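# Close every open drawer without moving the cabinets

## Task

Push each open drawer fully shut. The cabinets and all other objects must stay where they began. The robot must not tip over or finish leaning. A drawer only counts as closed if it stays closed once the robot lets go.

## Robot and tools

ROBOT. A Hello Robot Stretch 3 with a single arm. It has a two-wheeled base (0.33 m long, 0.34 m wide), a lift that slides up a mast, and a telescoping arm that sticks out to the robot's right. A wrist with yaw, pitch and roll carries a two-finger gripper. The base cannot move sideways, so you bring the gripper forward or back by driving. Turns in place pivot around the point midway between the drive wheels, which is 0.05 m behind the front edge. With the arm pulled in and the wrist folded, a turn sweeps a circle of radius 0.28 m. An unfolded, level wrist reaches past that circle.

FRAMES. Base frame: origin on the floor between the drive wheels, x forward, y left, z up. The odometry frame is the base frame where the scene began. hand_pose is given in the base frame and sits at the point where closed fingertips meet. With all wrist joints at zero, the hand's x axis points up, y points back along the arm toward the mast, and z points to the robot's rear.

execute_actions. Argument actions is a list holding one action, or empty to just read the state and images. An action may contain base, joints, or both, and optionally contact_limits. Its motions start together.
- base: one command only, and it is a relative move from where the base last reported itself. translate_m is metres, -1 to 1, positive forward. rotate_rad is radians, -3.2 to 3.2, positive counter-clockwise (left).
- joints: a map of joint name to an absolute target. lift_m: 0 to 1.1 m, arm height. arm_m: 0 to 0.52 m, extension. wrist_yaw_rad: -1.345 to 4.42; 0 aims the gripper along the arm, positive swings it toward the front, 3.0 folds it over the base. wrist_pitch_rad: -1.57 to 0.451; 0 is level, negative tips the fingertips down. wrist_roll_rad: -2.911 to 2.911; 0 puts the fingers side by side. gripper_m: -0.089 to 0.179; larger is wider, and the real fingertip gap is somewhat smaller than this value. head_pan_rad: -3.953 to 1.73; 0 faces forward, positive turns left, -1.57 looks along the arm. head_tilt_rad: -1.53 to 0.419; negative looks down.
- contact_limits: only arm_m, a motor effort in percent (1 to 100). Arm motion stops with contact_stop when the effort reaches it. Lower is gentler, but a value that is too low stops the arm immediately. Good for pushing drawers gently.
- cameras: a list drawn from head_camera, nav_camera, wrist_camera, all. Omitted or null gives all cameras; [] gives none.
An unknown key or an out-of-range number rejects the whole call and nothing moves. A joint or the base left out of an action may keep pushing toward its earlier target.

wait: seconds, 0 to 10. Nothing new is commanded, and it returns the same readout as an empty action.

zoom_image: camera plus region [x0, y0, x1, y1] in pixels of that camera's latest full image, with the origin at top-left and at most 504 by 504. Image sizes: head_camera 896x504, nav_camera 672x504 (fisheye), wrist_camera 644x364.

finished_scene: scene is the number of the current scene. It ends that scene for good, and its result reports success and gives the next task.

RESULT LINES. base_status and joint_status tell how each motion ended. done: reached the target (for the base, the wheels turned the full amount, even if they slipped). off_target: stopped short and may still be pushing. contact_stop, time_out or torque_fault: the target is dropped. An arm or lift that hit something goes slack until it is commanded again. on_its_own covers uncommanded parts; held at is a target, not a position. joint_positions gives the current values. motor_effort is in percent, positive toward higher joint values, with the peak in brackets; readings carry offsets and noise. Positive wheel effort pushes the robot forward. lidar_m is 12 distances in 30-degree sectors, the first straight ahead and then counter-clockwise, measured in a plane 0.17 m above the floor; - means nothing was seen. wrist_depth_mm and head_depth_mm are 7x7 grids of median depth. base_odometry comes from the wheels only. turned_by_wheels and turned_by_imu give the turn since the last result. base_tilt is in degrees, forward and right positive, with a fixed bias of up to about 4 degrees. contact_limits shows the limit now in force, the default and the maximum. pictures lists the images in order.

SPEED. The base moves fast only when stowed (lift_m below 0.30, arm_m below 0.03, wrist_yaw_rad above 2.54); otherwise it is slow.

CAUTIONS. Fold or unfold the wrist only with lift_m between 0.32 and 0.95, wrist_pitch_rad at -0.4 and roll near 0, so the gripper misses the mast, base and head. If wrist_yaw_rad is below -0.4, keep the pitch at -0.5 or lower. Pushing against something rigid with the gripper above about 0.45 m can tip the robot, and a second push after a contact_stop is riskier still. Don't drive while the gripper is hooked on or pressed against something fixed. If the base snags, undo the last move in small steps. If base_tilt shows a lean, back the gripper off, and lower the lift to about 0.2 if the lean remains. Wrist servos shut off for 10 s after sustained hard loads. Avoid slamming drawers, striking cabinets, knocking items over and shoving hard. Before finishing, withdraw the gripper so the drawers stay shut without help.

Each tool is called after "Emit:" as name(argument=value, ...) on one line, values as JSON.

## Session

Emit:
execute_actions(actions=[])

Scene clock: 0.00 s.
base_odometry: x=+0.000 y=+0.000 heading=+0.000 (m, m, rad; odometry frame)
turned_by_wheels: +0.000 (rad since the last result)
turned_by_imu: +0.000 (rad since the last result)
base_tilt: forward=+0.7 right=-0.2 (deg)
lidar_m: 2.43 1.81 1.07 1.11 1.67 0.91 0.92 1.15 1.18 1.22 2.18 2.70
head_depth_mm: 1929 2990 3114 3126 3038 2803 2149 / 1924 2974 3327 3339 2825 2538 2148 / 1939 3010 3538 3575 3607 2789 2159 / 1954 2949 3176 3238 3256 3039 2147 / 1949 2618 2712 2748 2755 2780 2148 / 1962 2348 2377 2397 2394 2415 2126 / 1966 2089 2090 2109 2115 2149 2050
base_status: not commanded
joint_positions: lift_m=+0.570 arm_m=-0.003 wrist_yaw_rad=+2.983 wrist_pitch_rad=-0.375 wrist_roll_rad=-0.010 gripper_m=+0.037 head_pan_rad=-0.015 head_tilt_rad=-0.009
joint_status: not commanded
motor_effort: left_wheel=+0 right_wheel=+0 lift_m=+33 arm_m=+0 wrist_yaw_rad=+0 wrist_pitch_rad=+7 wrist_roll_rad=+0 gripper_m=+1 head_pan_rad=+0 head_tilt_rad=+4 (%)
hand_pose: x=+0.0150 y=+0.0845 z=+0.5926 quat_wxyz=(+0.186, +0.699, +0.077, +0.686) (m; base frame)
wrist_depth_mm: - - - - - - - / - - - - - - - / - - - - - - - / - - - - - - - / - - - - - - - / 862 902 - 909 974 936 957 / 753 748 768 780 785 793 797
pictures: head_camera (sideways: a quarter turn clockwise sets it upright), nav_camera (sideways: a quarter turn counterclockwise sets it upright), wrist_camera
Images, in order (width x height): head_camera 896x504, nav_camera 672x504, wrist_camera 644x364.

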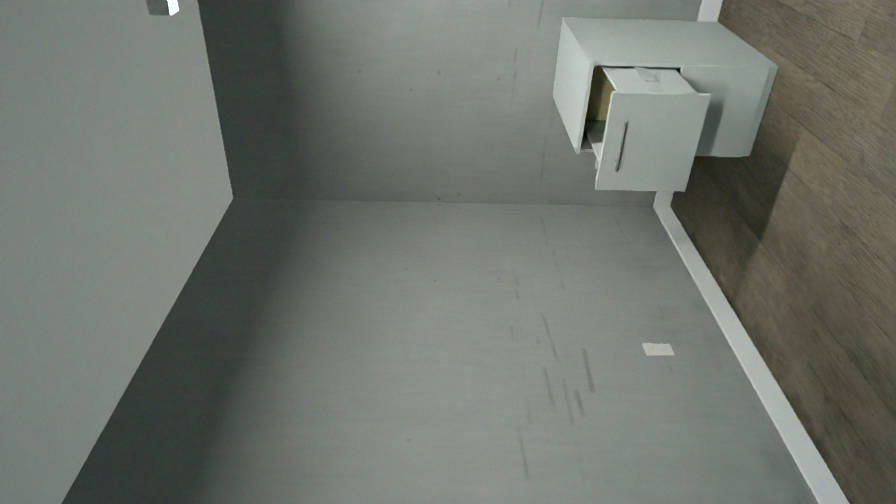

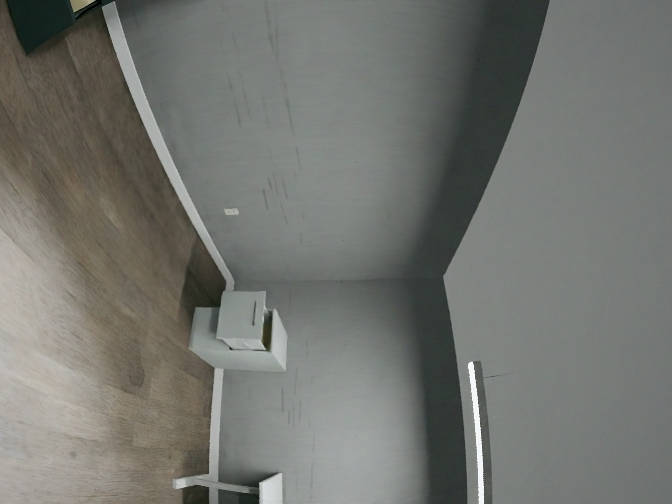

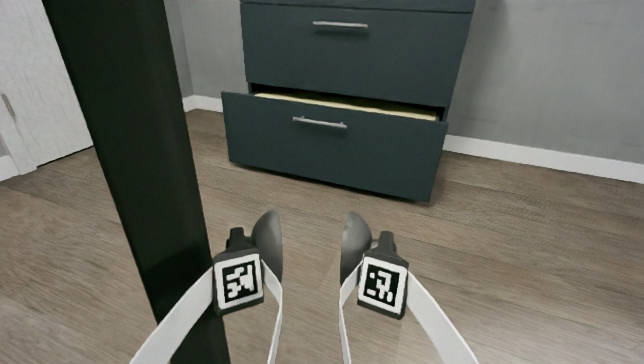

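Emit:
execute_actions(actions=[{"joints": {"head_pan_rad": 1.25, "head_tilt_rad": -0.55, "lift_m": 0.50, "gripper_m": 0.0, "wrist_pitch_rad": -0.4, "wrist_yaw_rad": 3.1}}], cameras=["head_camera", "nav_camera"])

Emit:
execute_actions(actions=[{"joints": {"head_pan_rad": -1.45, "lift_m": 0.36}}], cameras=["head_camera", "nav_camera"])

Emit:
execute_actions(actions=[{"joints": {"head_pan_rad": -2.9, "lift_m": 0.29}}], cameras=["head_camera", "nav_camera"])

Scene clock: 6.63 s.
base_odometry: x=+0.000 y=+0.000 heading=+0.000 (m, m, rad; odometry frame)
turned_by_wheels: +0.000 (rad since the last result)
turned_by_imu: +0.000 (rad since the last result)
base_tilt: forward=+0.7 right=-0.4 (deg)
lidar_m: 2.44 1.81 1.07 1.10 1.68 0.91 0.92 1.16 1.18 1.22 2.18 2.70
head_depth_mm: 1415 1508 1628 1908 1872 1505 1250 / 1461 1459 1252 1398 1483 1466 1253 / 1500 1463 1290 1453 1465 1501 1258 / 1536 1473 1338 1510 1501 1508 1255 / 1583 1479 1374 1559 1546 1510 1255 / 1633 1483 1422 1628 1594 1511 1259 / 1683 1807 2077 2326 1751 1518 1255
base_status: not commanded
joint_positions: lift_m=+0.501 arm_m=-0.003 wrist_yaw_rad=+3.098 wrist_pitch_rad=-0.412 wrist_roll_rad=-0.010 gripper_m=+0.000 head_pan_rad=+1.243 head_tilt_rad=-0.543
joint_status: all done
motor_effort: left_wheel=+0(0) right_wheel=-1(1) lift_m=+14(33) arm_m=+0(1) wrist_yaw_rad=+2(1) wrist_pitch_rad=+6(5) wrist_roll_rad=-1(1) gripper_m=-2(96) head_pan_rad=+4(51) head_tilt_rad=-3(37) (%)
hand_pose: x=-0.0115 y=+0.0826 z=+0.5147 quat_wxyz=(+0.159, +0.691, +0.131, +0.692) (m; base frame)
wrist_depth_mm: - - - - - - - / - - - - - - - / - - - - - - - / - - - - - - - / 909 939 - - - 996 - / 760 785 - - 818 832 836 / 660 654 656 666 684 687 704
pictures: head_camera (sideways: a quarter turn clockwise sets it upright), nav_camera (sideways: a quarter turn counterclockwise sets it upright)
Images, in order (width x height): head_camera 896x504, nav_camera 672x504.

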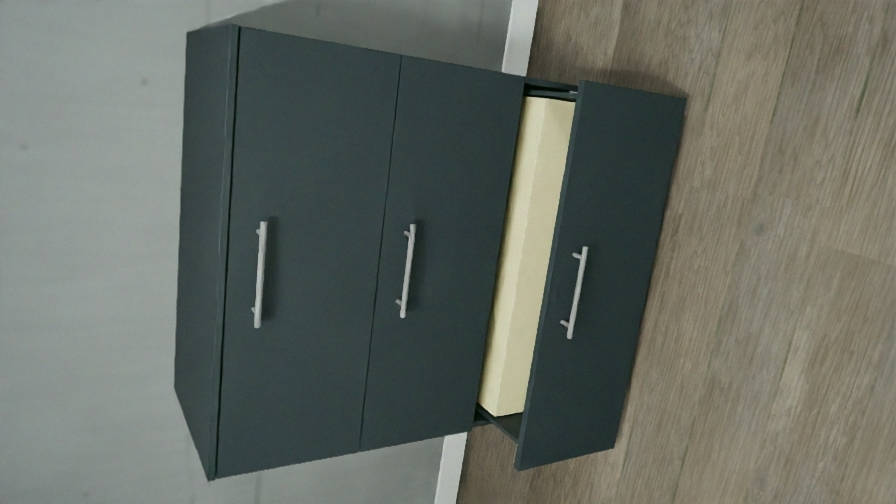

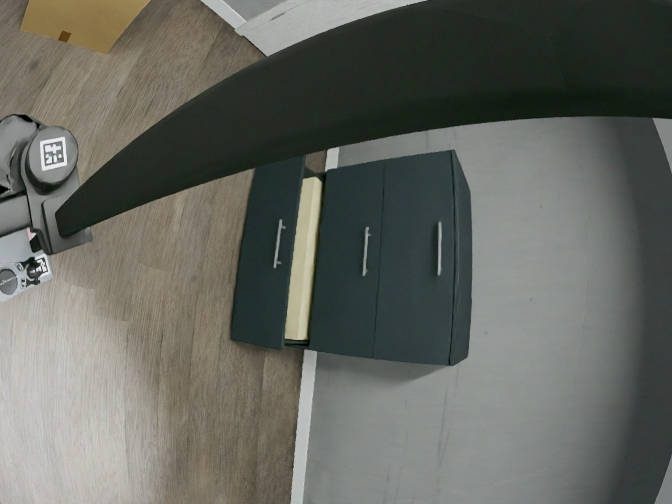

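Scene clock: 8.73 s.
base_odometry: x=+0.000 y=+0.000 heading=+0.000 (m, m, rad; odometry frame)
turned_by_wheels: +0.000 (rad since the last result)
turned_by_imu: +0.000 (rad since the last result)
base_tilt: forward=+0.8 right=-0.2 (deg)
lidar_m: 2.44 1.81 1.06 1.10 1.68 0.91 0.92 1.16 1.18 1.22 2.18 2.69
head_depth_mm: 1843 1986 2146 1654 1525 1497 1252 / 1965 2157 2352 2446 1711 1506 1255 / 2129 2334 2581 2517 1883 1505 1258 / 2326 2572 2848 2519 1890 1504 1254 / 2542 2849 3149 2521 1890 1508 1260 / 2825 3117 3459 2525 1881 1510 1256 / 3020 3202 3407 2548 1893 1513 1258
base_status: not commanded
joint_positions: lift_m=+0.361 arm_m=-0.003 wrist_yaw_rad=+3.098 wrist_pitch_rad=-0.413 wrist_roll_rad=-0.010 gripper_m=+0.000 head_pan_rad=-1.443 head_tilt_rad=-0.543
joint_status: all done
motor_effort: left_wheel=+0(0) right_wheel=+0(1) lift_m=+14(15) arm_m=+0(0) wrist_yaw_rad=+1(1) wrist_pitch_rad=+6(6) wrist_roll_rad=-1(1) gripper_m=-2(3) head_pan_rad=-5(52) head_tilt_rad=-5(6) (%)
hand_pose: x=-0.0115 y=+0.0826 z=+0.3746 quat_wxyz=(+0.159, +0.691, +0.131, +0.692) (m; base frame)
wrist_depth_mm: - - - - - - - / - - - - - - - / - - - - - - - / 891 898 902 949 - - - / 713 711 - 801 760 767 774 / 587 595 - - 622 626 641 / 496 525 - 540 529 532 540
pictures: head_camera (sideways: a quarter turn clockwise sets it upright), nav_camera (sideways: a quarter turn counterclockwise sets it upright)
Images, in order (width x height): head_camera 896x504, nav_camera 672x504.

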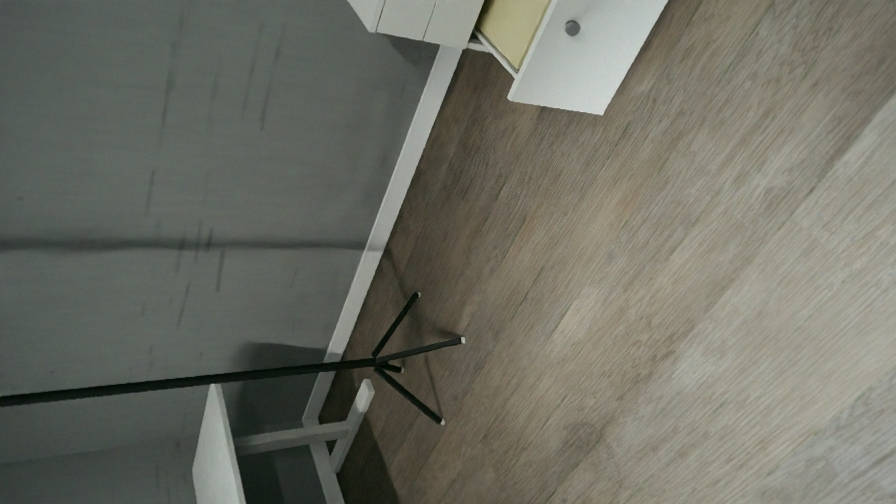

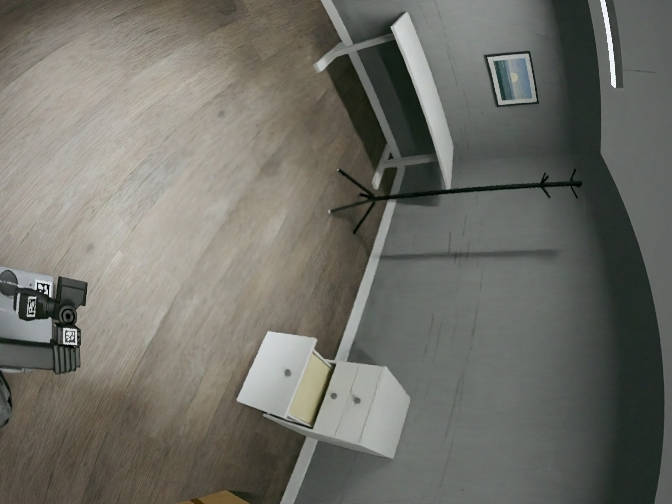

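Scene clock: 10.20 s.
base_odometry: x=+0.000 y=+0.000 heading=+0.000 (m, m, rad; odometry frame)
turned_by_wheels: +0.000 (rad since the last result)
turned_by_imu: +0.000 (rad since the last result)
base_tilt: forward=+0.7 right=-0.2 (deg)
lidar_m: 2.43 1.80 1.06 1.11 1.68 0.91 0.92 1.16 1.18 1.22 2.18 2.70
head_depth_mm: 1568 1702 1842 2016 1869 1255 1255 / 1736 1877 2050 2210 1884 1502 1252 / 1923 2091 2313 2403 1882 1506 1255 / 2125 2329 2611 2512 1876 1505 1260 / 2116 2328 2542 1693 1667 1510 1258 / 1962 2127 2339 1696 1553 1508 1253 / 1826 1974 2148 1693 1689 1510 1260
base_status: not commanded
joint_positions: lift_m=+0.291 arm_m=-0.003 wrist_yaw_rad=+3.099 wrist_pitch_rad=-0.413 wrist_roll_rad=-0.010 gripper_m=+0.000 head_pan_rad=-2.893 head_tilt_rad=-0.543
joint_status: all done
motor_effort: left_wheel=+0(0) right_wheel=+0(0) lift_m=+14(14) arm_m=+0(1) wrist_yaw_rad=+1(1) wrist_pitch_rad=+6(6) wrist_roll_rad=+0(1) gripper_m=-3(2) head_pan_rad=-5(51) head_tilt_rad=-5(4) (%)
hand_pose: x=-0.0116 y=+0.0826 z=+0.3046 quat_wxyz=(+0.159, +0.691, +0.131, +0.692) (m; base frame)
wrist_depth_mm: - - - - - - - / - - - - - - - / - - - - - - - / 740 773 797 800 831 851 852 / 608 617 - 676 650 655 654 / 505 509 - - 533 530 539 / 445 - - - 447 458 453
pictures: head_camera (sideways: a quarter turn clockwise sets it upright), nav_camera (sideways: a quarter turn counterclockwise sets it upright)
Images, in order (width x height): head_camera 896x504, nav_camera 672x504.

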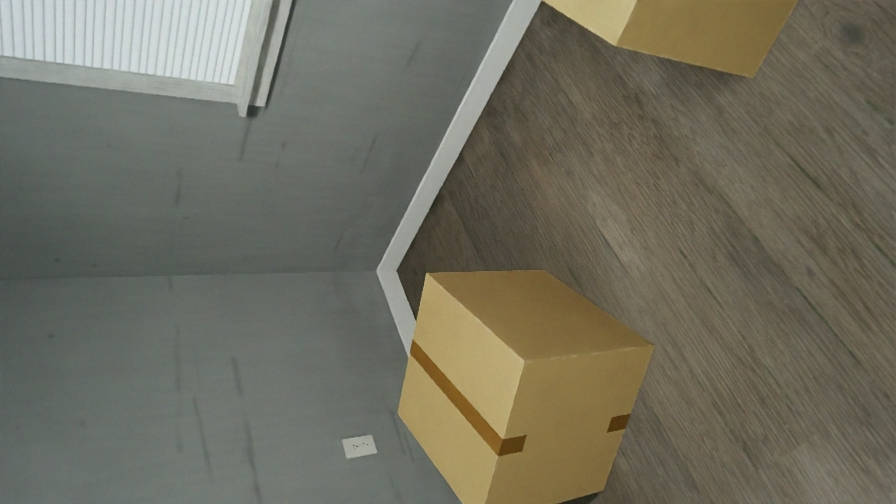

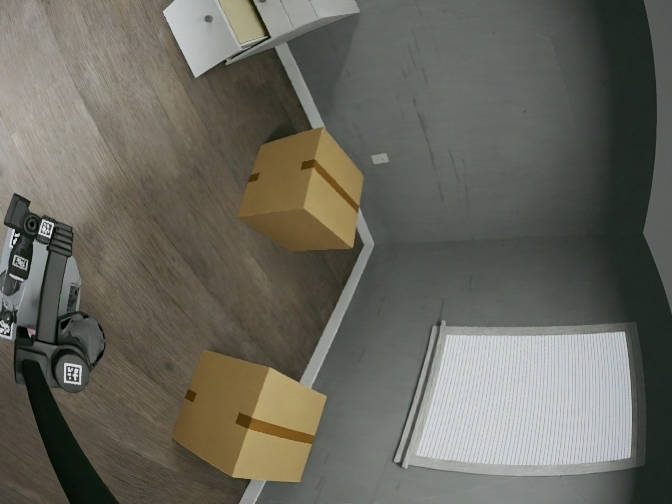

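Emit:
execute_actions(actions=[{"base": {"rotate_rad": -1.73}, "joints": {"lift_m": 0.21, "wrist_pitch_rad": -0.12, "wrist_yaw_rad": 2.93, "head_pan_rad": -0.15, "head_tilt_rad": -0.7}}], cameras=["all"])

Scene clock: 132.50 s.
base_odometry: x=+0.000 y=+0.000 heading=-1.730 (m, m, rad; odometry frame)
turned_by_wheels: -1.730 (rad since the last result)
turned_by_imu: -1.737 (rad since the last result)
base_tilt: forward=+0.7 right=-0.3 (deg)
lidar_m: 1.18 2.18 2.71 2.55 1.90 1.07 1.08 1.33 0.92 0.91 1.16 1.27
head_depth_mm: 1655 1857 2108 2001 1616 1362 1160 / 1699 1859 2115 2030 1630 1360 1170 / 1755 1872 1587 1647 1627 1366 1169 / 1812 1940 1649 1644 1629 1363 1172 / 1867 2109 2382 1840 1642 1366 1173 / 1937 2187 2477 2042 1639 1374 1179 / 1994 2306 2547 2047 1640 1375 1178
base_status: done
joint_positions: lift_m=+0.211 arm_m=-0.003 wrist_yaw_rad=+2.931 wrist_pitch_rad=-0.142 wrist_roll_rad=-0.010 gripper_m=+0.000 head_pan_rad=-0.157 head_tilt_rad=-0.692
joint_status: all done
motor_effort: left_wheel=+2(12) right_wheel=-4(7) lift_m=+14(14) arm_m=-1(1) wrist_yaw_rad=+0(2) wrist_pitch_rad=+10(10) wrist_roll_rad=+0(1) gripper_m=-2(3) head_pan_rad=+4(52) head_tilt_rad=-5(27) (%)
hand_pose: x=+0.0310 y=+0.1024 z=+0.2893 quat_wxyz=(+0.124, +0.703, -0.023, +0.700) (m; base frame)
wrist_depth_mm: - - - - - - - / - - - - - - - / - - - - - - - / - - - - - - - / 788 - 820 971 866 890 903 / 586 - 645 - 649 632 657 / 468 - 484 486 490 496 504
pictures: head_camera (sideways: a quarter turn clockwise sets it upright), nav_camera (sideways: a quarter turn counterclockwise sets it upright), wrist_camera
Images, in order (width x height): head_camera 896x504, nav_camera 672x504, wrist_camera 644x364.

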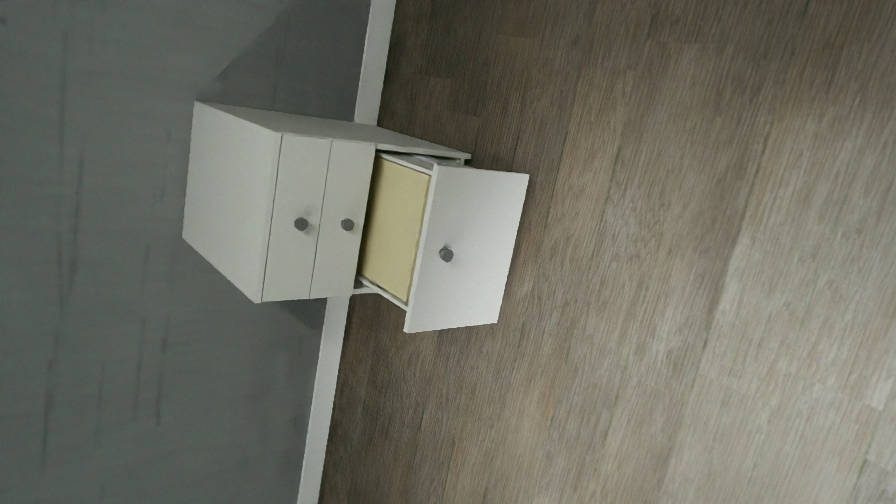

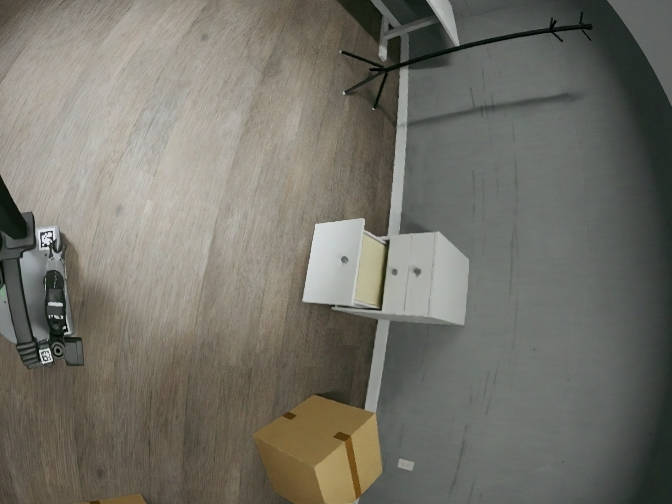

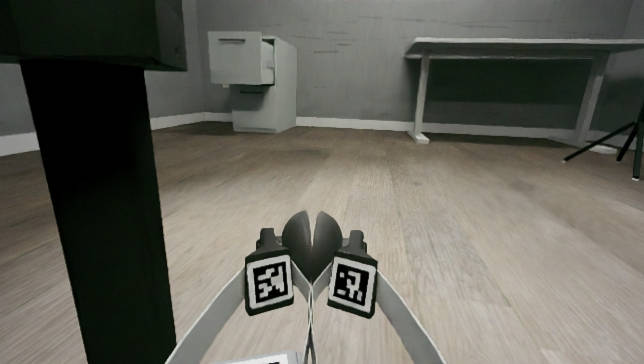

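Emit:
execute_actions(actions=[{"base": {"translate_m": 0.90}, "joints": {"head_pan_rad": -0.6, "head_tilt_rad": -1.1}}], cameras=["nav_camera"])

Scene clock: 151.17 s.
base_odometry: x=-0.142 y=-0.889 heading=-1.730 (m, m, rad; odometry frame)
turned_by_wheels: +0.000 (rad since the last result)
turned_by_imu: -0.002 (rad since the last result)
base_tilt: forward=+0.8 right=-0.4 (deg)
lidar_m: 0.35 1.50 1.47 2.35 2.66 2.13 1.91 1.31 1.27 0.89 0.37 0.34
head_depth_mm: 1236 1523 1601 1428 1297 1186 1089 / 1217 1493 1595 1430 1300 1206 - / 1186 1329 999 1379 1252 1211 - / 1028 895 898 1088 1154 1193 - / 1036 897 868 1076 1136 1198 1119 / 1039 901 855 1094 1152 1203 1111 / 1055 919 878 1462 1329 1210 1113
base_status: done
joint_positions: lift_m=+0.211 arm_m=-0.003 wrist_yaw_rad=+2.931 wrist_pitch_rad=-0.141 wrist_roll_rad=-0.010 gripper_m=+0.000 head_pan_rad=-0.593 head_tilt_rad=-1.087
joint_status: all done
motor_effort: left_wheel=+3(7) right_wheel=-3(6) lift_m=+14(14) arm_m=-1(2) wrist_yaw_rad=+0(0) wrist_pitch_rad=+10(10) wrist_roll_rad=-1(1) gripper_m=-2(3) head_pan_rad=-4(39) head_tilt_rad=-7(39) (%)
hand_pose: x=+0.0311 y=+0.1024 z=+0.2895 quat_wxyz=(+0.124, +0.703, -0.024, +0.700) (m; base frame)
wrist_depth_mm: - - - - - - - / - - - - - - - / - - - - - - - / - - - - - - - / 791 - 848 978 870 881 913 / 583 - 635 - 620 644 663 / 468 - 478 488 491 499 513
pictures: nav_camera (sideways: a quarter turn counterclockwise sets it upright)
Images, in order (width x height): nav_camera 672x504.

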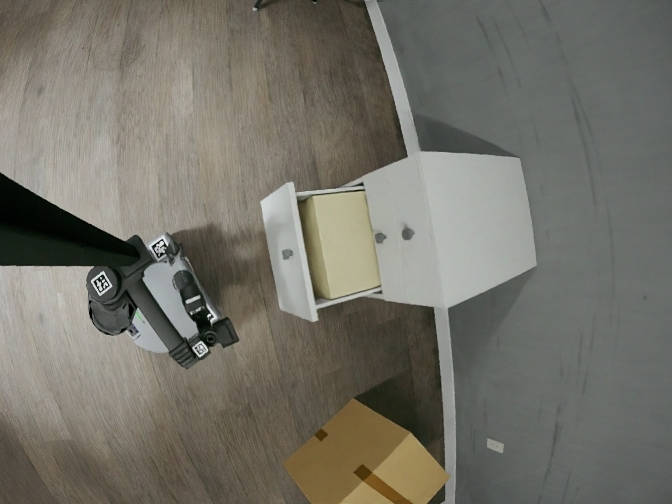

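Emit:
execute_actions(actions=[{"base": {"rotate_rad": 1.17}, "joints": {"lift_m": 0.125, "arm_m": 0.085, "wrist_pitch_rad": 0.2, "wrist_yaw_rad": 2.96, "head_pan_rad": -1.61, "head_tilt_rad": -1.05}, "contact_limits": {"arm_m": 15}}], cameras=["head_camera", "wrist_camera"])

Scene clock: 160.27 s.
base_odometry: x=-0.142 y=-0.889 heading=-0.560 (m, m, rad; odometry frame)
turned_by_wheels: +1.170 (rad since the last result)
turned_by_imu: +1.176 (rad since the last result)
base_tilt: forward=+0.6 right=-0.3 (deg)
lidar_m: 2.36 2.63 2.68 1.92 1.96 1.27 0.91 0.89 0.36 0.34 0.36 1.47
head_depth_mm: 1138 1377 1608 1463 1314 1192 1104 / 1110 989 928 1446 1298 1214 - / 1068 931 863 1072 1075 - - / 1069 935 865 1081 1064 1211 1102 / 1077 940 867 1081 1091 1204 1105 / 1117 1276 936 1481 1321 1209 1103 / 1147 1390 1628 1492 1343 1213 1107
base_status: done
joint_positions: lift_m=+0.126 arm_m=+0.085 wrist_yaw_rad=+2.959 wrist_pitch_rad=+0.177 wrist_roll_rad=-0.010 gripper_m=+0.000 head_pan_rad=-1.603 head_tilt_rad=-1.050
joint_status: all done
motor_effort: left_wheel=-2(9) right_wheel=+2(10) lift_m=+14(15) arm_m=+6(5) wrist_yaw_rad=+1(3) wrist_pitch_rad=+11(11) wrist_roll_rad=+0(1) gripper_m=-2(1) head_pan_rad=-4(51) head_tilt_rad=+0(5) (%)
contact_limits: arm_m 15 (drawing in: default 32, maximum 51; extending or still: default 42, maximum 69)
hand_pose: x=+0.0253 y=+0.0226 z=+0.2859 quat_wxyz=(+0.003, +0.692, -0.126, +0.711) (m; base frame)
wrist_depth_mm: - - - - - - - / - - - - - - - / - - - - - - - / - - - - - - - / - - - - - - - / - - - - - - - / 657 659 677 695 693 715 722
pictures: head_camera (sideways: a quarter turn clockwise sets it upright), wrist_camera
Images, in order (width x height): head_camera 896x504, wrist_camera 644x364.

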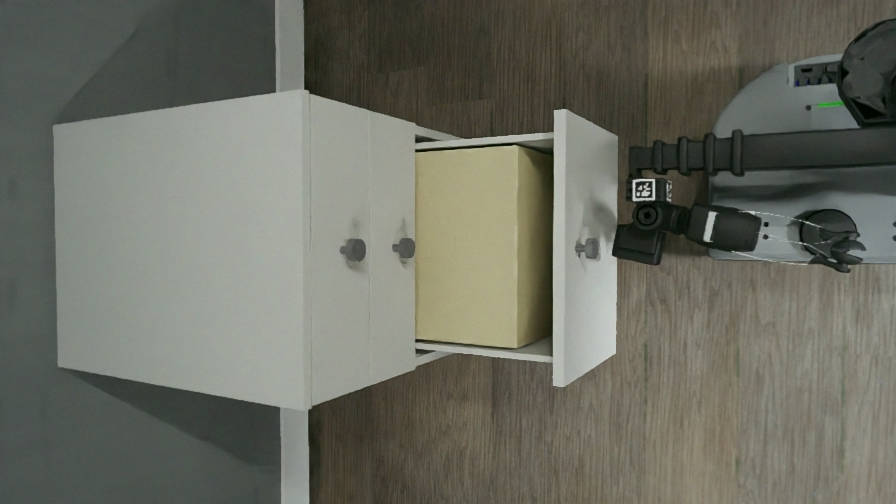

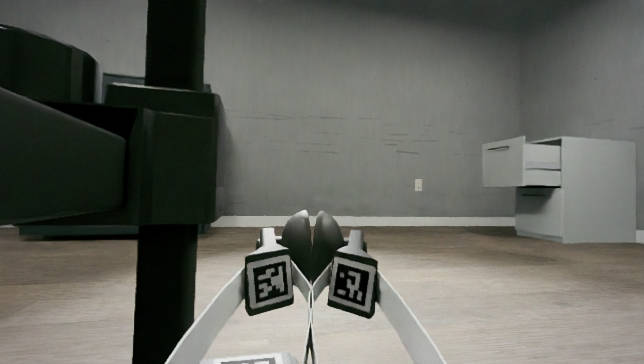

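Emit:
execute_actions(actions=[{"joints": {"arm_m": 0.138, "wrist_yaw_rad": 3.13}, "contact_limits": {"arm_m": 18}}], cameras=[])

Emit:
execute_actions(actions=[{"joints": {"arm_m": 0.388, "head_tilt_rad": -0.95}, "contact_limits": {"arm_m": 24}}], cameras=["head_camera"])

Scene clock: 170.53 s.
base_odometry: x=-0.142 y=-0.889 heading=-0.560 (m, m, rad; odometry frame)
turned_by_wheels: +0.000 (rad since the last result)
turned_by_imu: +0.000 (rad since the last result)
base_tilt: forward=+0.6 right=-0.3 (deg)
lidar_m: 2.36 2.63 2.68 1.92 1.95 1.27 0.91 0.89 0.36 0.34 0.35 1.47
head_depth_mm: 1134 1379 1608 1460 1314 1195 1102 / 1108 991 925 1444 1295 1214 - / 1063 934 861 1075 1060 - - / 1071 937 865 1081 1063 1215 1102 / 1078 942 868 1080 1096 1204 1101 / 1117 1274 936 1491 1313 1210 1105 / 1146 1394 1633 1491 1341 1212 1105
base_status: not commanded
joint_positions: lift_m=+0.126 arm_m=+0.138 wrist_yaw_rad=+3.128 wrist_pitch_rad=+0.177 wrist_roll_rad=-0.010 gripper_m=+0.000 head_pan_rad=-1.603 head_tilt_rad=-1.050
joint_status: all done
motor_effort: left_wheel=-3(2) right_wheel=+3(3) lift_m=+14(14) arm_m=+5(6) wrist_yaw_rad=+2(2) wrist_pitch_rad=+11(11) wrist_roll_rad=-1(0) gripper_m=-2(2) head_pan_rad=-5(4) head_tilt_rad=+0(0) (%)
contact_limits: arm_m 18 (drawing in: default 32, maximum 51; extending or still: default 42, maximum 69)
hand_pose: x=-0.0180 y=-0.0261 z=+0.2859 quat_wxyz=(-0.057, +0.700, -0.067, +0.708) (m; base frame)
wrist_depth_mm: - - - - - - - / - - - - - - - / - - - - - - - / - - - - - - - / - - - - - - - / 920 - - - - - - / 661 713 - 745 699 707 725
pictures: none
No camera images: the call's "cameras" was empty. Leave "cameras" out to get every camera's image.

Scene clock: 173.60 s.
base_odometry: x=-0.142 y=-0.889 heading=-0.560 (m, m, rad; odometry frame)
turned_by_wheels: +0.000 (rad since the last result)
turned_by_imu: +0.000 (rad since the last result)
base_tilt: forward=+0.6 right=-0.3 (deg)
lidar_m: 2.35 2.62 2.69 1.91 1.95 1.27 0.92 0.89 0.63 0.61 0.63 1.47
head_depth_mm: 1076 1280 1574 1557 1373 1220 1095 / 1080 1217 941 1479 1368 1222 1145 / 1082 1072 898 1003 1330 1220 - / 1082 1077 904 1008 1332 1223 1122 / 1085 1090 906 1009 1334 1233 1104 / 1086 1256 975 1521 1395 1240 1107 / 1090 1295 1588 1597 1392 1239 1110
base_status: not commanded
joint_positions: lift_m=+0.126 arm_m=+0.388 wrist_yaw_rad=+3.132 wrist_pitch_rad=+0.177 wrist_roll_rad=-0.010 gripper_m=+0.000 head_pan_rad=-1.603 head_tilt_rad=-0.952
joint_status: all done
motor_effort: left_wheel=-2(3) right_wheel=+1(8) lift_m=+14(14) arm_m=+4(16) wrist_yaw_rad=-1(10) wrist_pitch_rad=+11(11) wrist_roll_rad=-1(1) gripper_m=-2(2) head_pan_rad=-4(5) head_tilt_rad=+2(21) (%)
contact_limits: arm_m 24 (drawing in: default 32, maximum 51; extending or still: default 42, maximum 69)
hand_pose: x=-0.0188 y=-0.2761 z=+0.2859 quat_wxyz=(-0.058, +0.700, -0.066, +0.708) (m; base frame)
wrist_depth_mm: - - - - - - - / - - - - - - - / - - - - - - - / - - - - - - - / - - - - - - - / 987 - - - - - - / 658 - - - 690 709 735
pictures: head_camera (sideways: a quarter turn clockwise sets it upright)
Images, in order (width x height): head_camera 896x504.

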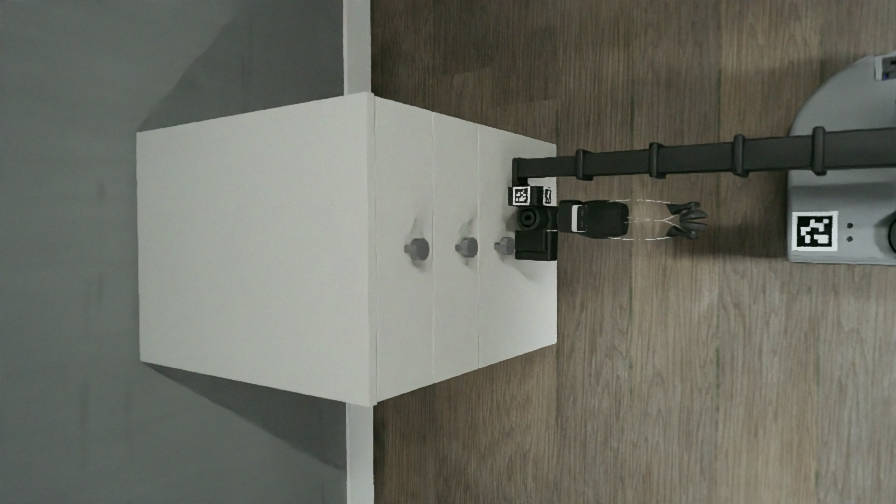

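Emit:
zoom_image(camera="head_camera", region=[410, 320, 570, 410])

Emit:
zoom_image(camera="head_camera", region=[410, 90, 570, 180])

Region (410, 320, 570, 410) of head_camera's 896x504 image, scaled by 3.150, with more detail than that image has; it fills the top 284 rows of this view, and the rest is white.

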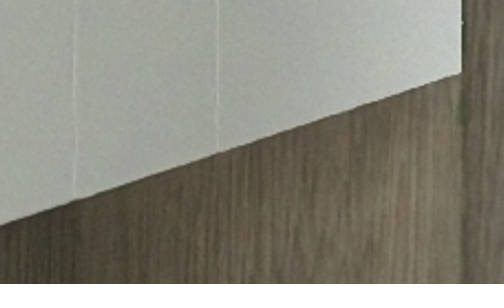

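Region (410, 90, 570, 180) of head_camera's 896x504 image, scaled by 3.150, with more detail than that image has; it fills the top 284 rows of this view, and the rest is white.

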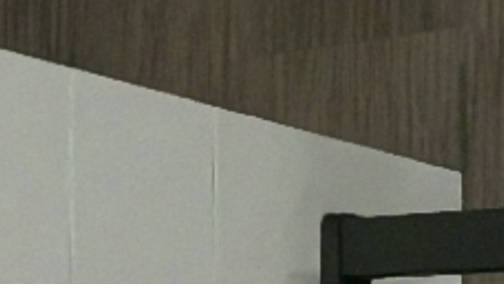

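Emit:
execute_actions(actions=[{"joints": {"arm_m": 0.410}, "contact_limits": {"arm_m": 14}}], cameras=["head_camera"])

Scene clock: 178.73 s.
base_odometry: x=-0.142 y=-0.889 heading=-0.560 (m, m, rad; odometry frame)
turned_by_wheels: +0.000 (rad since the last result)
turned_by_imu: -0.001 (rad since the last result)
base_tilt: forward=+0.8 right=-0.3 (deg)
lidar_m: 2.36 2.62 2.68 1.92 1.95 1.27 0.91 0.89 0.63 0.61 0.63 1.47
head_depth_mm: 1081 1278 1575 1567 1372 1216 1097 / 1081 1219 939 1479 1371 1222 1143 / 1081 1077 899 1004 1330 1228 - / 1080 1082 901 1005 1337 1225 1123 / 1085 1087 906 1006 1338 1224 1109 / 1083 1255 979 1525 1385 1237 1104 / 1090 1291 1586 1594 1389 1238 1113
base_status: not commanded
joint_positions: lift_m=+0.126 arm_m=+0.405 wrist_yaw_rad=+3.141 wrist_pitch_rad=+0.177 wrist_roll_rad=-0.010 gripper_m=+0.000 head_pan_rad=-1.603 head_tilt_rad=-0.951
joint_status: arm_m contact_stop (moved +0.018 of +0.022)
on_its_own: arm_m is slack since a contact_stop, until your next command for it (your +0.410 is given up)
motor_effort: left_wheel=-7(7) right_wheel=+12(16) lift_m=+14(14) arm_m=+1(16) wrist_yaw_rad=-7(11) wrist_pitch_rad=+11(11) wrist_roll_rad=-1(1) gripper_m=-3(3) head_pan_rad=-4(5) head_tilt_rad=+2(1) (%)
contact_limits: arm_m 14 (drawing in: default 32, maximum 51; extending or still: default 42, maximum 69)
hand_pose: x=-0.0212 y=-0.2937 z=+0.2859 quat_wxyz=(-0.062, +0.701, -0.063, +0.708) (m; base frame)
wrist_depth_mm: - - - - - - - / - - - - - - - / - - - - - - - / - - - - - - - / - - - - - - - / 992 - - - - - - / 652 - - - 706 712 723
pictures: head_camera (sideways: a quarter turn clockwise sets it upright)
Images, in order (width x height): head_camera 896x504.

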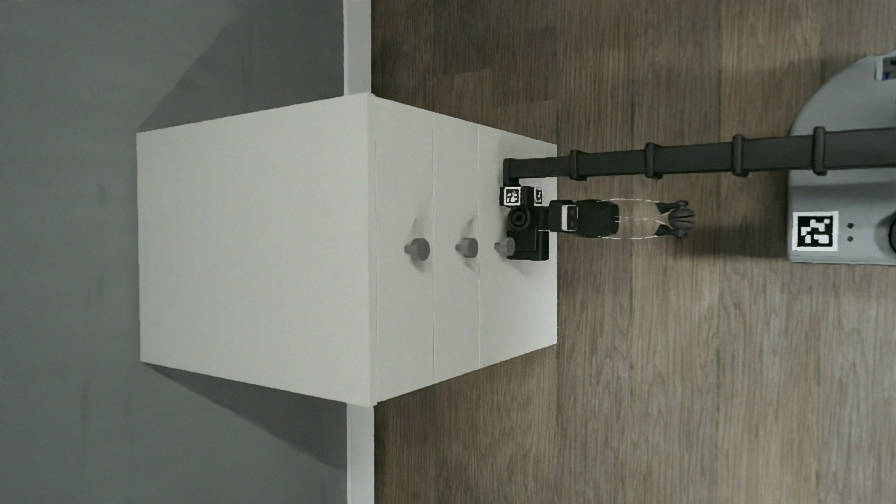

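Emit:
execute_actions(actions=[{"base": {"rotate_rad": -1.107}, "joints": {"arm_m": 0.015, "wrist_yaw_rad": 2.93, "lift_m": 0.134, "head_pan_rad": -0.5, "head_tilt_rad": -1.0}}], cameras=["head_camera", "wrist_camera"])

Scene clock: 216.17 s.
base_odometry: x=-0.142 y=-0.889 heading=-1.667 (m, m, rad; odometry frame)
turned_by_wheels: -1.107 (rad since the last result)
turned_by_imu: -1.114 (rad since the last result)
base_tilt: forward=+0.7 right=-0.3 (deg)
lidar_m: 0.62 1.47 1.60 2.63 2.72 1.91 1.93 1.27 1.29 0.89 1.25 0.61
head_depth_mm: 1092 1313 1636 1517 1343 1205 1088 / 1095 1236 903 1473 1353 1213 1134 / 1095 1017 882 1054 1330 1210 1127 / 1099 1022 887 1051 1337 1216 1112 / 1097 1028 891 1056 1343 1219 1107 / 1096 1247 913 1497 1368 1220 1110 / 1096 1313 1633 1551 1374 1228 1108
base_status: done
joint_positions: lift_m=+0.133 arm_m=+0.015 wrist_yaw_rad=+2.931 wrist_pitch_rad=+0.177 wrist_roll_rad=-0.010 gripper_m=+0.000 head_pan_rad=-0.507 head_tilt_rad=-0.988
joint_status: all done
motor_effort: left_wheel=+2(14) right_wheel=-3(22) lift_m=+50(52) arm_m=-7(6) wrist_yaw_rad=-1(21) wrist_pitch_rad=+11(10) wrist_roll_rad=-1(0) gripper_m=-2(3) head_pan_rad=+4(51) head_tilt_rad=-8(15) (%)
hand_pose: x=+0.0322 y=+0.0905 z=+0.2935 quat_wxyz=(+0.013, +0.690, -0.136, +0.711) (m; base frame)
wrist_depth_mm: - - - - - - - / - - - - - - - / - - - - - - - / - - - - - - - / - - - - - - - / - - - - - - - / 678 - 697 689 702 720 749
pictures: head_camera (sideways: a quarter turn clockwise sets it upright), wrist_camera
Images, in order (width x height): head_camera 896x504, wrist_camera 644x364.

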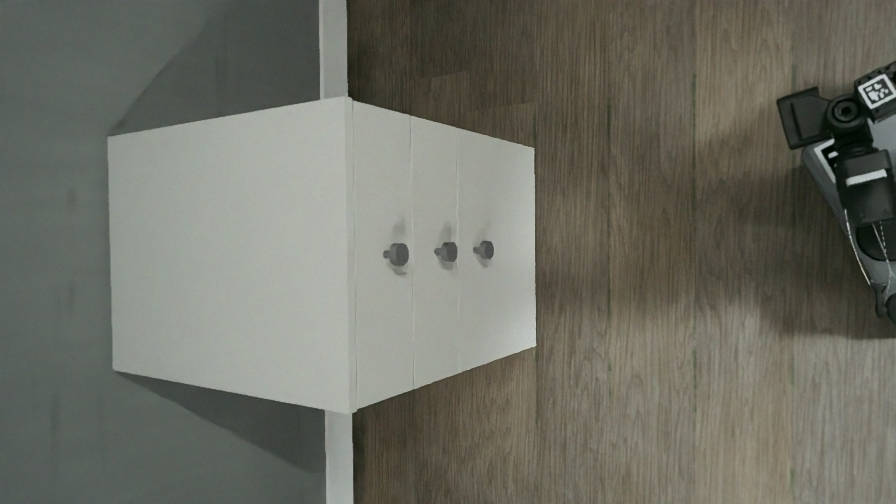

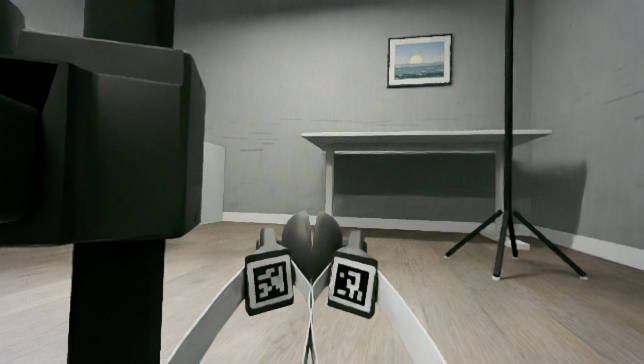

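Emit:
execute_actions(actions=[{"base": {"translate_m": -1.0}, "joints": {"lift_m": 0.15, "head_pan_rad": -3.3, "head_tilt_rad": -0.7}}], cameras=["head_camera"])

Scene clock: 224.13 s.
base_odometry: x=-0.046 y=+0.107 heading=-1.667 (m, m, rad; odometry frame)
turned_by_wheels: +0.000 (rad since the last result)
turned_by_imu: +0.003 (rad since the last result)
base_tilt: forward=+0.7 right=-0.4 (deg)
lidar_m: 1.53 2.29 2.80 2.56 1.78 1.00 1.02 1.61 0.84 0.83 1.17 1.27
head_depth_mm: 1296 1090 1238 1407 1415 1350 1164 / 1309 1131 1288 1447 1479 1353 1167 / 1317 1177 1336 1497 1531 1354 1165 / 1333 1226 1419 1530 1564 1357 1165 / 1348 1277 1484 1595 1621 1359 1170 / 1648 1897 2272 1945 1628 1355 1175 / 1765 2046 2331 2028 1630 1368 1171
base_status: done
joint_positions: lift_m=+0.149 arm_m=+0.015 wrist_yaw_rad=+2.931 wrist_pitch_rad=+0.178 wrist_roll_rad=-0.010 gripper_m=+0.000 head_pan_rad=-3.293 head_tilt_rad=-0.704
joint_status: all done
motor_effort: left_wheel=+2(6) right_wheel=-3(9) lift_m=+49(51) arm_m=-6(5) wrist_yaw_rad=+0(1) wrist_pitch_rad=+10(10) wrist_roll_rad=-1(0) gripper_m=-2(3) head_pan_rad=-4(50) head_tilt_rad=+2(30) (%)
hand_pose: x=+0.0323 y=+0.0905 z=+0.3097 quat_wxyz=(+0.013, +0.690, -0.136, +0.711) (m; base frame)
wrist_depth_mm: - - - - - - - / - - - - - - - / - - - - - - - / - - - - - - - / - - - - - - - / - - - - - - - / 709 - 724 741 738 760 772
pictures: head_camera (sideways: a quarter turn clockwise sets it upright)
Images, in order (width x height): head_camera 896x504.

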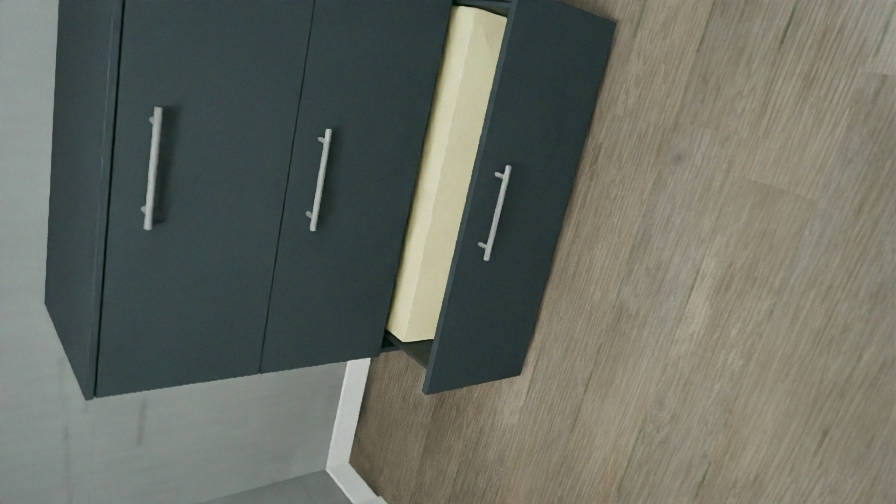

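Emit:
execute_actions(actions=[{"base": {"translate_m": -0.67}, "joints": {"lift_m": 0.16, "head_pan_rad": -1.7, "head_tilt_rad": -1.05}}], cameras=[])

Scene clock: 245.10 s.
base_odometry: x=+0.018 y=+0.774 heading=-1.667 (m, m, rad; odometry frame)
turned_by_wheels: +0.000 (rad since the last result)
turned_by_imu: +0.002 (rad since the last result)
base_tilt: forward=+0.8 right=-0.3 (deg)
lidar_m: 2.17 2.91 2.83 1.66 0.42 0.39 0.40 0.52 1.21 0.99 0.83 1.68
head_depth_mm: 1139 1336 1576 1480 1320 1193 1103 / 1185 1413 1623 1476 1317 1212 - / 1238 1486 1656 1485 1329 1243 - / 1293 1570 1681 1494 1334 1242 1100 / 1352 1665 1669 1495 1339 1211 1104 / 1416 1351 1355 1454 1343 1211 1108 / 1491 1312 1163 1434 1344 1217 1110
base_status: done
joint_positions: lift_m=+0.159 arm_m=+0.015 wrist_yaw_rad=+2.931 wrist_pitch_rad=+0.178 wrist_roll_rad=-0.010 gripper_m=+0.000 head_pan_rad=-1.707 head_tilt_rad=-1.037
joint_status: all done
motor_effort: left_wheel=+2(7) right_wheel=-3(8) lift_m=+49(50) arm_m=-5(5) wrist_yaw_rad=+0(0) wrist_pitch_rad=+10(10) wrist_roll_rad=-1(1) gripper_m=-2(2) head_pan_rad=+4(49) head_tilt_rad=-6(35) (%)
hand_pose: x=+0.0324 y=+0.0905 z=+0.3197 quat_wxyz=(+0.013, +0.690, -0.136, +0.711) (m; base frame)
wrist_depth_mm: 594 - - - - - - / - - - - - - - / - - - - - - - / - - - - - - - / - - - - - - - / 402 - - - - - - / 407 - 739 756 760 786 800
pictures: none
No camera images: the call's "cameras" was empty. Leave "cameras" out to get every camera's image.

Emit:
execute_actions(actions=[{"base": {"rotate_rad": -2.02}, "joints": {"arm_m": 0.11, "wrist_yaw_rad": 2.98, "head_pan_rad": -1.62}, "contact_limits": {"arm_m": 15}}], cameras=["head_camera"])

Scene clock: 255.20 s.
base_odometry: x=+0.018 y=+0.774 heading=+2.597 (m, m, rad; odometry frame)
turned_by_wheels: -2.020 (rad since the last result)
turned_by_imu: -2.033 (rad since the last result)
base_tilt: forward=+0.6 right=-0.4 (deg)
lidar_m: 1.21 0.86 0.83 1.68 2.18 2.92 2.83 0.56 0.41 0.39 0.41 0.56
head_depth_mm: 546 659 835 1133 1219 1194 1106 / 536 660 834 1138 1219 1213 - / 535 659 819 1142 1047 - - / 535 660 820 1130 1043 1205 1098 / 535 660 831 1128 1218 1209 1101 / 545 660 834 1135 1215 1210 1107 / 545 659 831 1116 1215 1216 1113
base_status: done
joint_positions: lift_m=+0.159 arm_m=+0.110 wrist_yaw_rad=+2.979 wrist_pitch_rad=+0.178 wrist_roll_rad=-0.010 gripper_m=+0.000 head_pan_rad=-1.627 head_tilt_rad=-1.038
joint_status: all done
motor_effort: left_wheel=+2(6) right_wheel=-3(8) lift_m=+49(49) arm_m=+4(6) wrist_yaw_rad=+1(2) wrist_pitch_rad=+10(10) wrist_roll_rad=-1(1) gripper_m=-2(3) head_pan_rad=+4(17) head_tilt_rad=-7(8) (%)
contact_limits: arm_m 15 (drawing in: default 32, maximum 51; extending or still: default 42, maximum 69)
hand_pose: x=+0.0202 y=-0.0015 z=+0.3197 quat_wxyz=(-0.005, +0.693, -0.120, +0.711) (m; base frame)
wrist_depth_mm: - - - - - - - / - - - - - - - / - - - - - - - / - - - - - 974 - / - - - - - 939 - / - - - - - 960 - / 724 726 748 753 780 789 803
pictures: head_camera (sideways: a quarter turn clockwise sets it upright)
Images, in order (width x height): head_camera 896x504.

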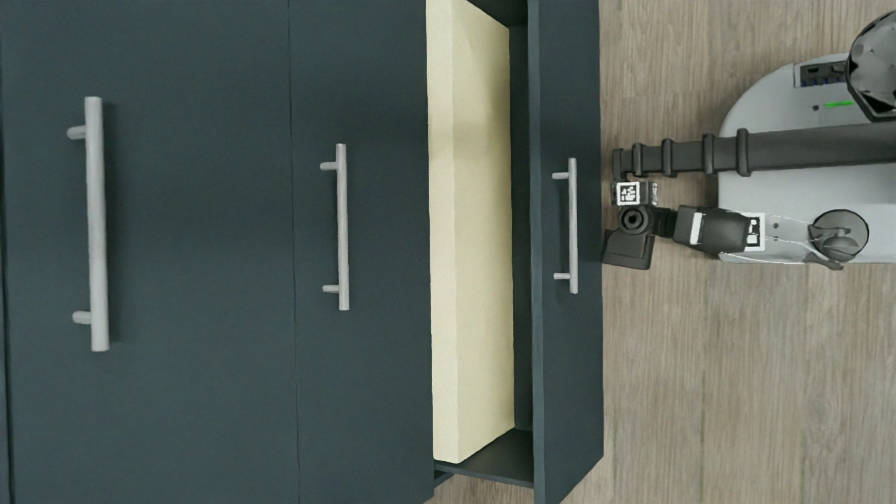

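Emit:
execute_actions(actions=[{"joints": {"arm_m": 0.152, "wrist_yaw_rad": 3.13}, "contact_limits": {"arm_m": 20}}], cameras=[])

Emit:
execute_actions(actions=[{"joints": {"arm_m": 0.35}, "contact_limits": {"arm_m": 28}}], cameras=["head_camera"])

Scene clock: 263.60 s.
base_odometry: x=+0.018 y=+0.774 heading=+2.597 (m, m, rad; odometry frame)
turned_by_wheels: +0.000 (rad since the last result)
turned_by_imu: +0.000 (rad since the last result)
base_tilt: forward=+0.7 right=-0.3 (deg)
lidar_m: 1.21 0.86 0.83 1.69 2.18 2.91 2.84 0.56 0.41 0.39 0.41 0.56
head_depth_mm: 546 662 834 1134 1223 1197 1105 / 536 662 833 1137 1218 1212 - / 535 659 816 1145 1042 - - / 534 659 823 1133 1038 1223 1097 / 536 659 832 1128 1214 1209 1103 / 545 659 832 1137 1213 1208 1102 / 545 661 833 1118 1210 1215 1104
base_status: not commanded
joint_positions: lift_m=+0.159 arm_m=+0.152 wrist_yaw_rad=+3.128 wrist_pitch_rad=+0.178 wrist_roll_rad=-0.010 gripper_m=+0.000 head_pan_rad=-1.627 head_tilt_rad=-1.038
joint_status: all done
motor_effort: left_wheel=+2(2) right_wheel=-3(2) lift_m=+49(49) arm_m=+5(6) wrist_yaw_rad=+2(1) wrist_pitch_rad=+10(10) wrist_roll_rad=-1(1) gripper_m=-3(2) head_pan_rad=+4(4) head_tilt_rad=-7(8) (%)
contact_limits: arm_m 20 (drawing in: default 32, maximum 51; extending or still: default 42, maximum 69)
hand_pose: x=-0.0179 y=-0.0401 z=+0.3197 quat_wxyz=(-0.058, +0.700, -0.068, +0.708) (m; base frame)
wrist_depth_mm: - - - - - - - / - - - - - - - / - - - - - - - / - - - - - 980 984 / - - - - - 925 935 / - - - - - 901 924 / 722 742 - 769 775 784 786
pictures: none
No camera images: the call's "cameras" was empty. Leave "cameras" out to get every camera's image.

Scene clock: 266.30 s.
base_odometry: x=+0.018 y=+0.774 heading=+2.597 (m, m, rad; odometry frame)
turned_by_wheels: +0.000 (rad since the last result)
turned_by_imu: +0.000 (rad since the last result)
base_tilt: forward=+0.6 right=-0.3 (deg)
lidar_m: 1.21 0.87 0.83 1.68 2.19 2.92 2.83 1.52 0.61 0.59 0.61 1.26
head_depth_mm: 546 661 835 1124 1317 1195 1106 / 536 661 833 1116 1324 1216 - / 535 661 815 1076 1329 1221 - / 534 659 821 1072 1321 1220 1102 / 535 660 833 1112 1333 1207 1104 / 546 658 833 1120 1345 1213 1104 / 545 658 832 1118 1346 1214 1110
base_status: not commanded
joint_positions: lift_m=+0.159 arm_m=+0.349 wrist_yaw_rad=+3.141 wrist_pitch_rad=+0.178 wrist_roll_rad=-0.010 gripper_m=+0.000 head_pan_rad=-1.627 head_tilt_rad=-1.038
joint_status: all done
motor_effort: left_wheel=+2(2) right_wheel=-3(11) lift_m=+49(49) arm_m=+9(26) wrist_yaw_rad=-7(15) wrist_pitch_rad=+10(10) wrist_roll_rad=-1(1) gripper_m=-3(2) head_pan_rad=+4(4) head_tilt_rad=-8(8) (%)
contact_limits: arm_m 28 (drawing in: default 32, maximum 51; extending or still: default 42, maximum 69)
hand_pose: x=-0.0212 y=-0.2378 z=+0.3197 quat_wxyz=(-0.062, +0.701, -0.063, +0.708) (m; base frame)
wrist_depth_mm: - - - - - - - / - - - - - - - / - - - - - - - / - - - - - - - / - - - - - - - / - - - - - - - / 721 788 - - 769 802 803
pictures: head_camera (sideways: a quarter turn clockwise sets it upright)
Images, in order (width x height): head_camera 896x504.

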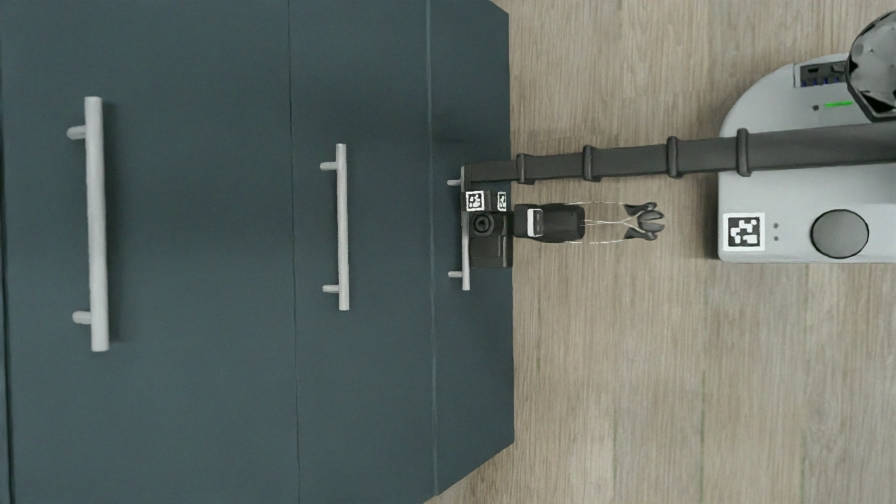

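Emit:
execute_actions(actions=[{"joints": {"arm_m": 0.372, "head_pan_rad": -1.35}, "contact_limits": {"arm_m": 24}}], cameras=["head_camera"])

Scene clock: 271.30 s.
base_odometry: x=+0.018 y=+0.774 heading=+2.597 (m, m, rad; odometry frame)
turned_by_wheels: +0.000 (rad since the last result)
turned_by_imu: +0.000 (rad since the last result)
base_tilt: forward=+0.6 right=-0.3 (deg)
lidar_m: 1.21 0.87 0.83 1.68 2.19 2.92 2.83 1.52 0.61 0.59 0.61 1.26
head_depth_mm: 517 618 763 996 1286 1192 1094 / 526 640 794 1015 1306 1209 - / 545 662 821 1089 1324 1214 - / 568 688 870 1191 1333 1214 1122 / 586 715 915 1275 1336 1211 1103 / 604 744 975 1472 1342 1211 1105 / 626 1434 1699 1502 1347 1211 1108
base_status: not commanded
joint_positions: lift_m=+0.159 arm_m=+0.355 wrist_yaw_rad=+3.146 wrist_pitch_rad=+0.179 wrist_roll_rad=-0.010 gripper_m=+0.000 head_pan_rad=-1.357 head_tilt_rad=-1.038
joint_status: arm_m contact_stop (moved +0.006 of +0.023); the others done
on_its_own: arm_m is slack since a contact_stop, until your next command for it (your +0.372 is given up)
motor_effort: left_wheel=+3(2) right_wheel=-3(8) lift_m=+49(49) arm_m=-1(26) wrist_yaw_rad=-11(16) wrist_pitch_rad=+10(10) wrist_roll_rad=-1(1) gripper_m=-3(2) head_pan_rad=+4(31) head_tilt_rad=-7(8) (%)
contact_limits: arm_m 24 (drawing in: default 32, maximum 51; extending or still: default 42, maximum 69)
hand_pose: x=-0.0224 y=-0.2436 z=+0.3198 quat_wxyz=(-0.064, +0.701, -0.062, +0.708) (m; base frame)
wrist_depth_mm: - - - - - - - / - - - - - - - / - - - - - - - / - - - - - - - / - - - - - - - / - - - - - - - / 740 761 - - 768 781 811
pictures: head_camera (sideways: a quarter turn clockwise sets it upright)
Images, in order (width x height): head_camera 896x504.

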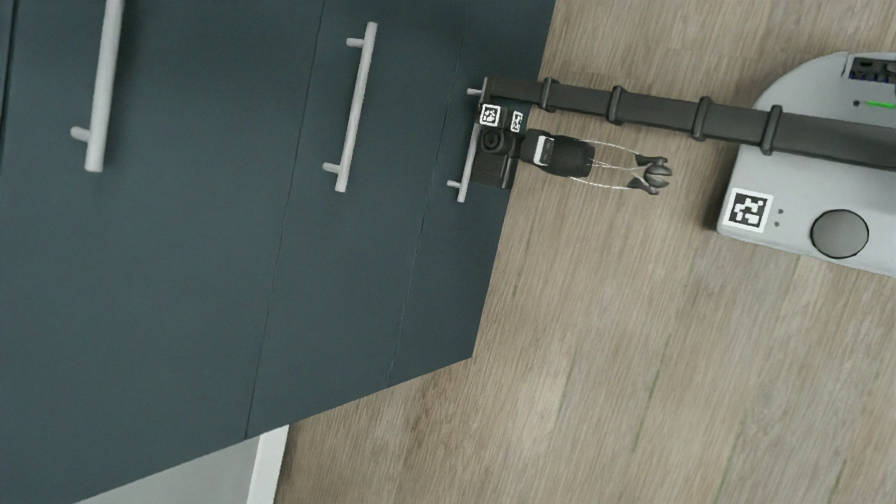

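Emit:
zoom_image(camera="head_camera", region=[340, 330, 480, 420])

Region (340, 330, 480, 420) of head_camera's 896x504 image, scaled by 3.600, with more detail than that image has; it fills the top 324 rows of this view, and the rest is white.

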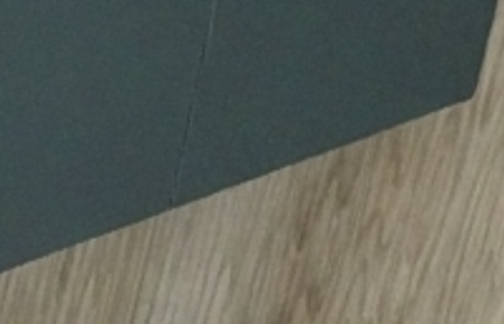

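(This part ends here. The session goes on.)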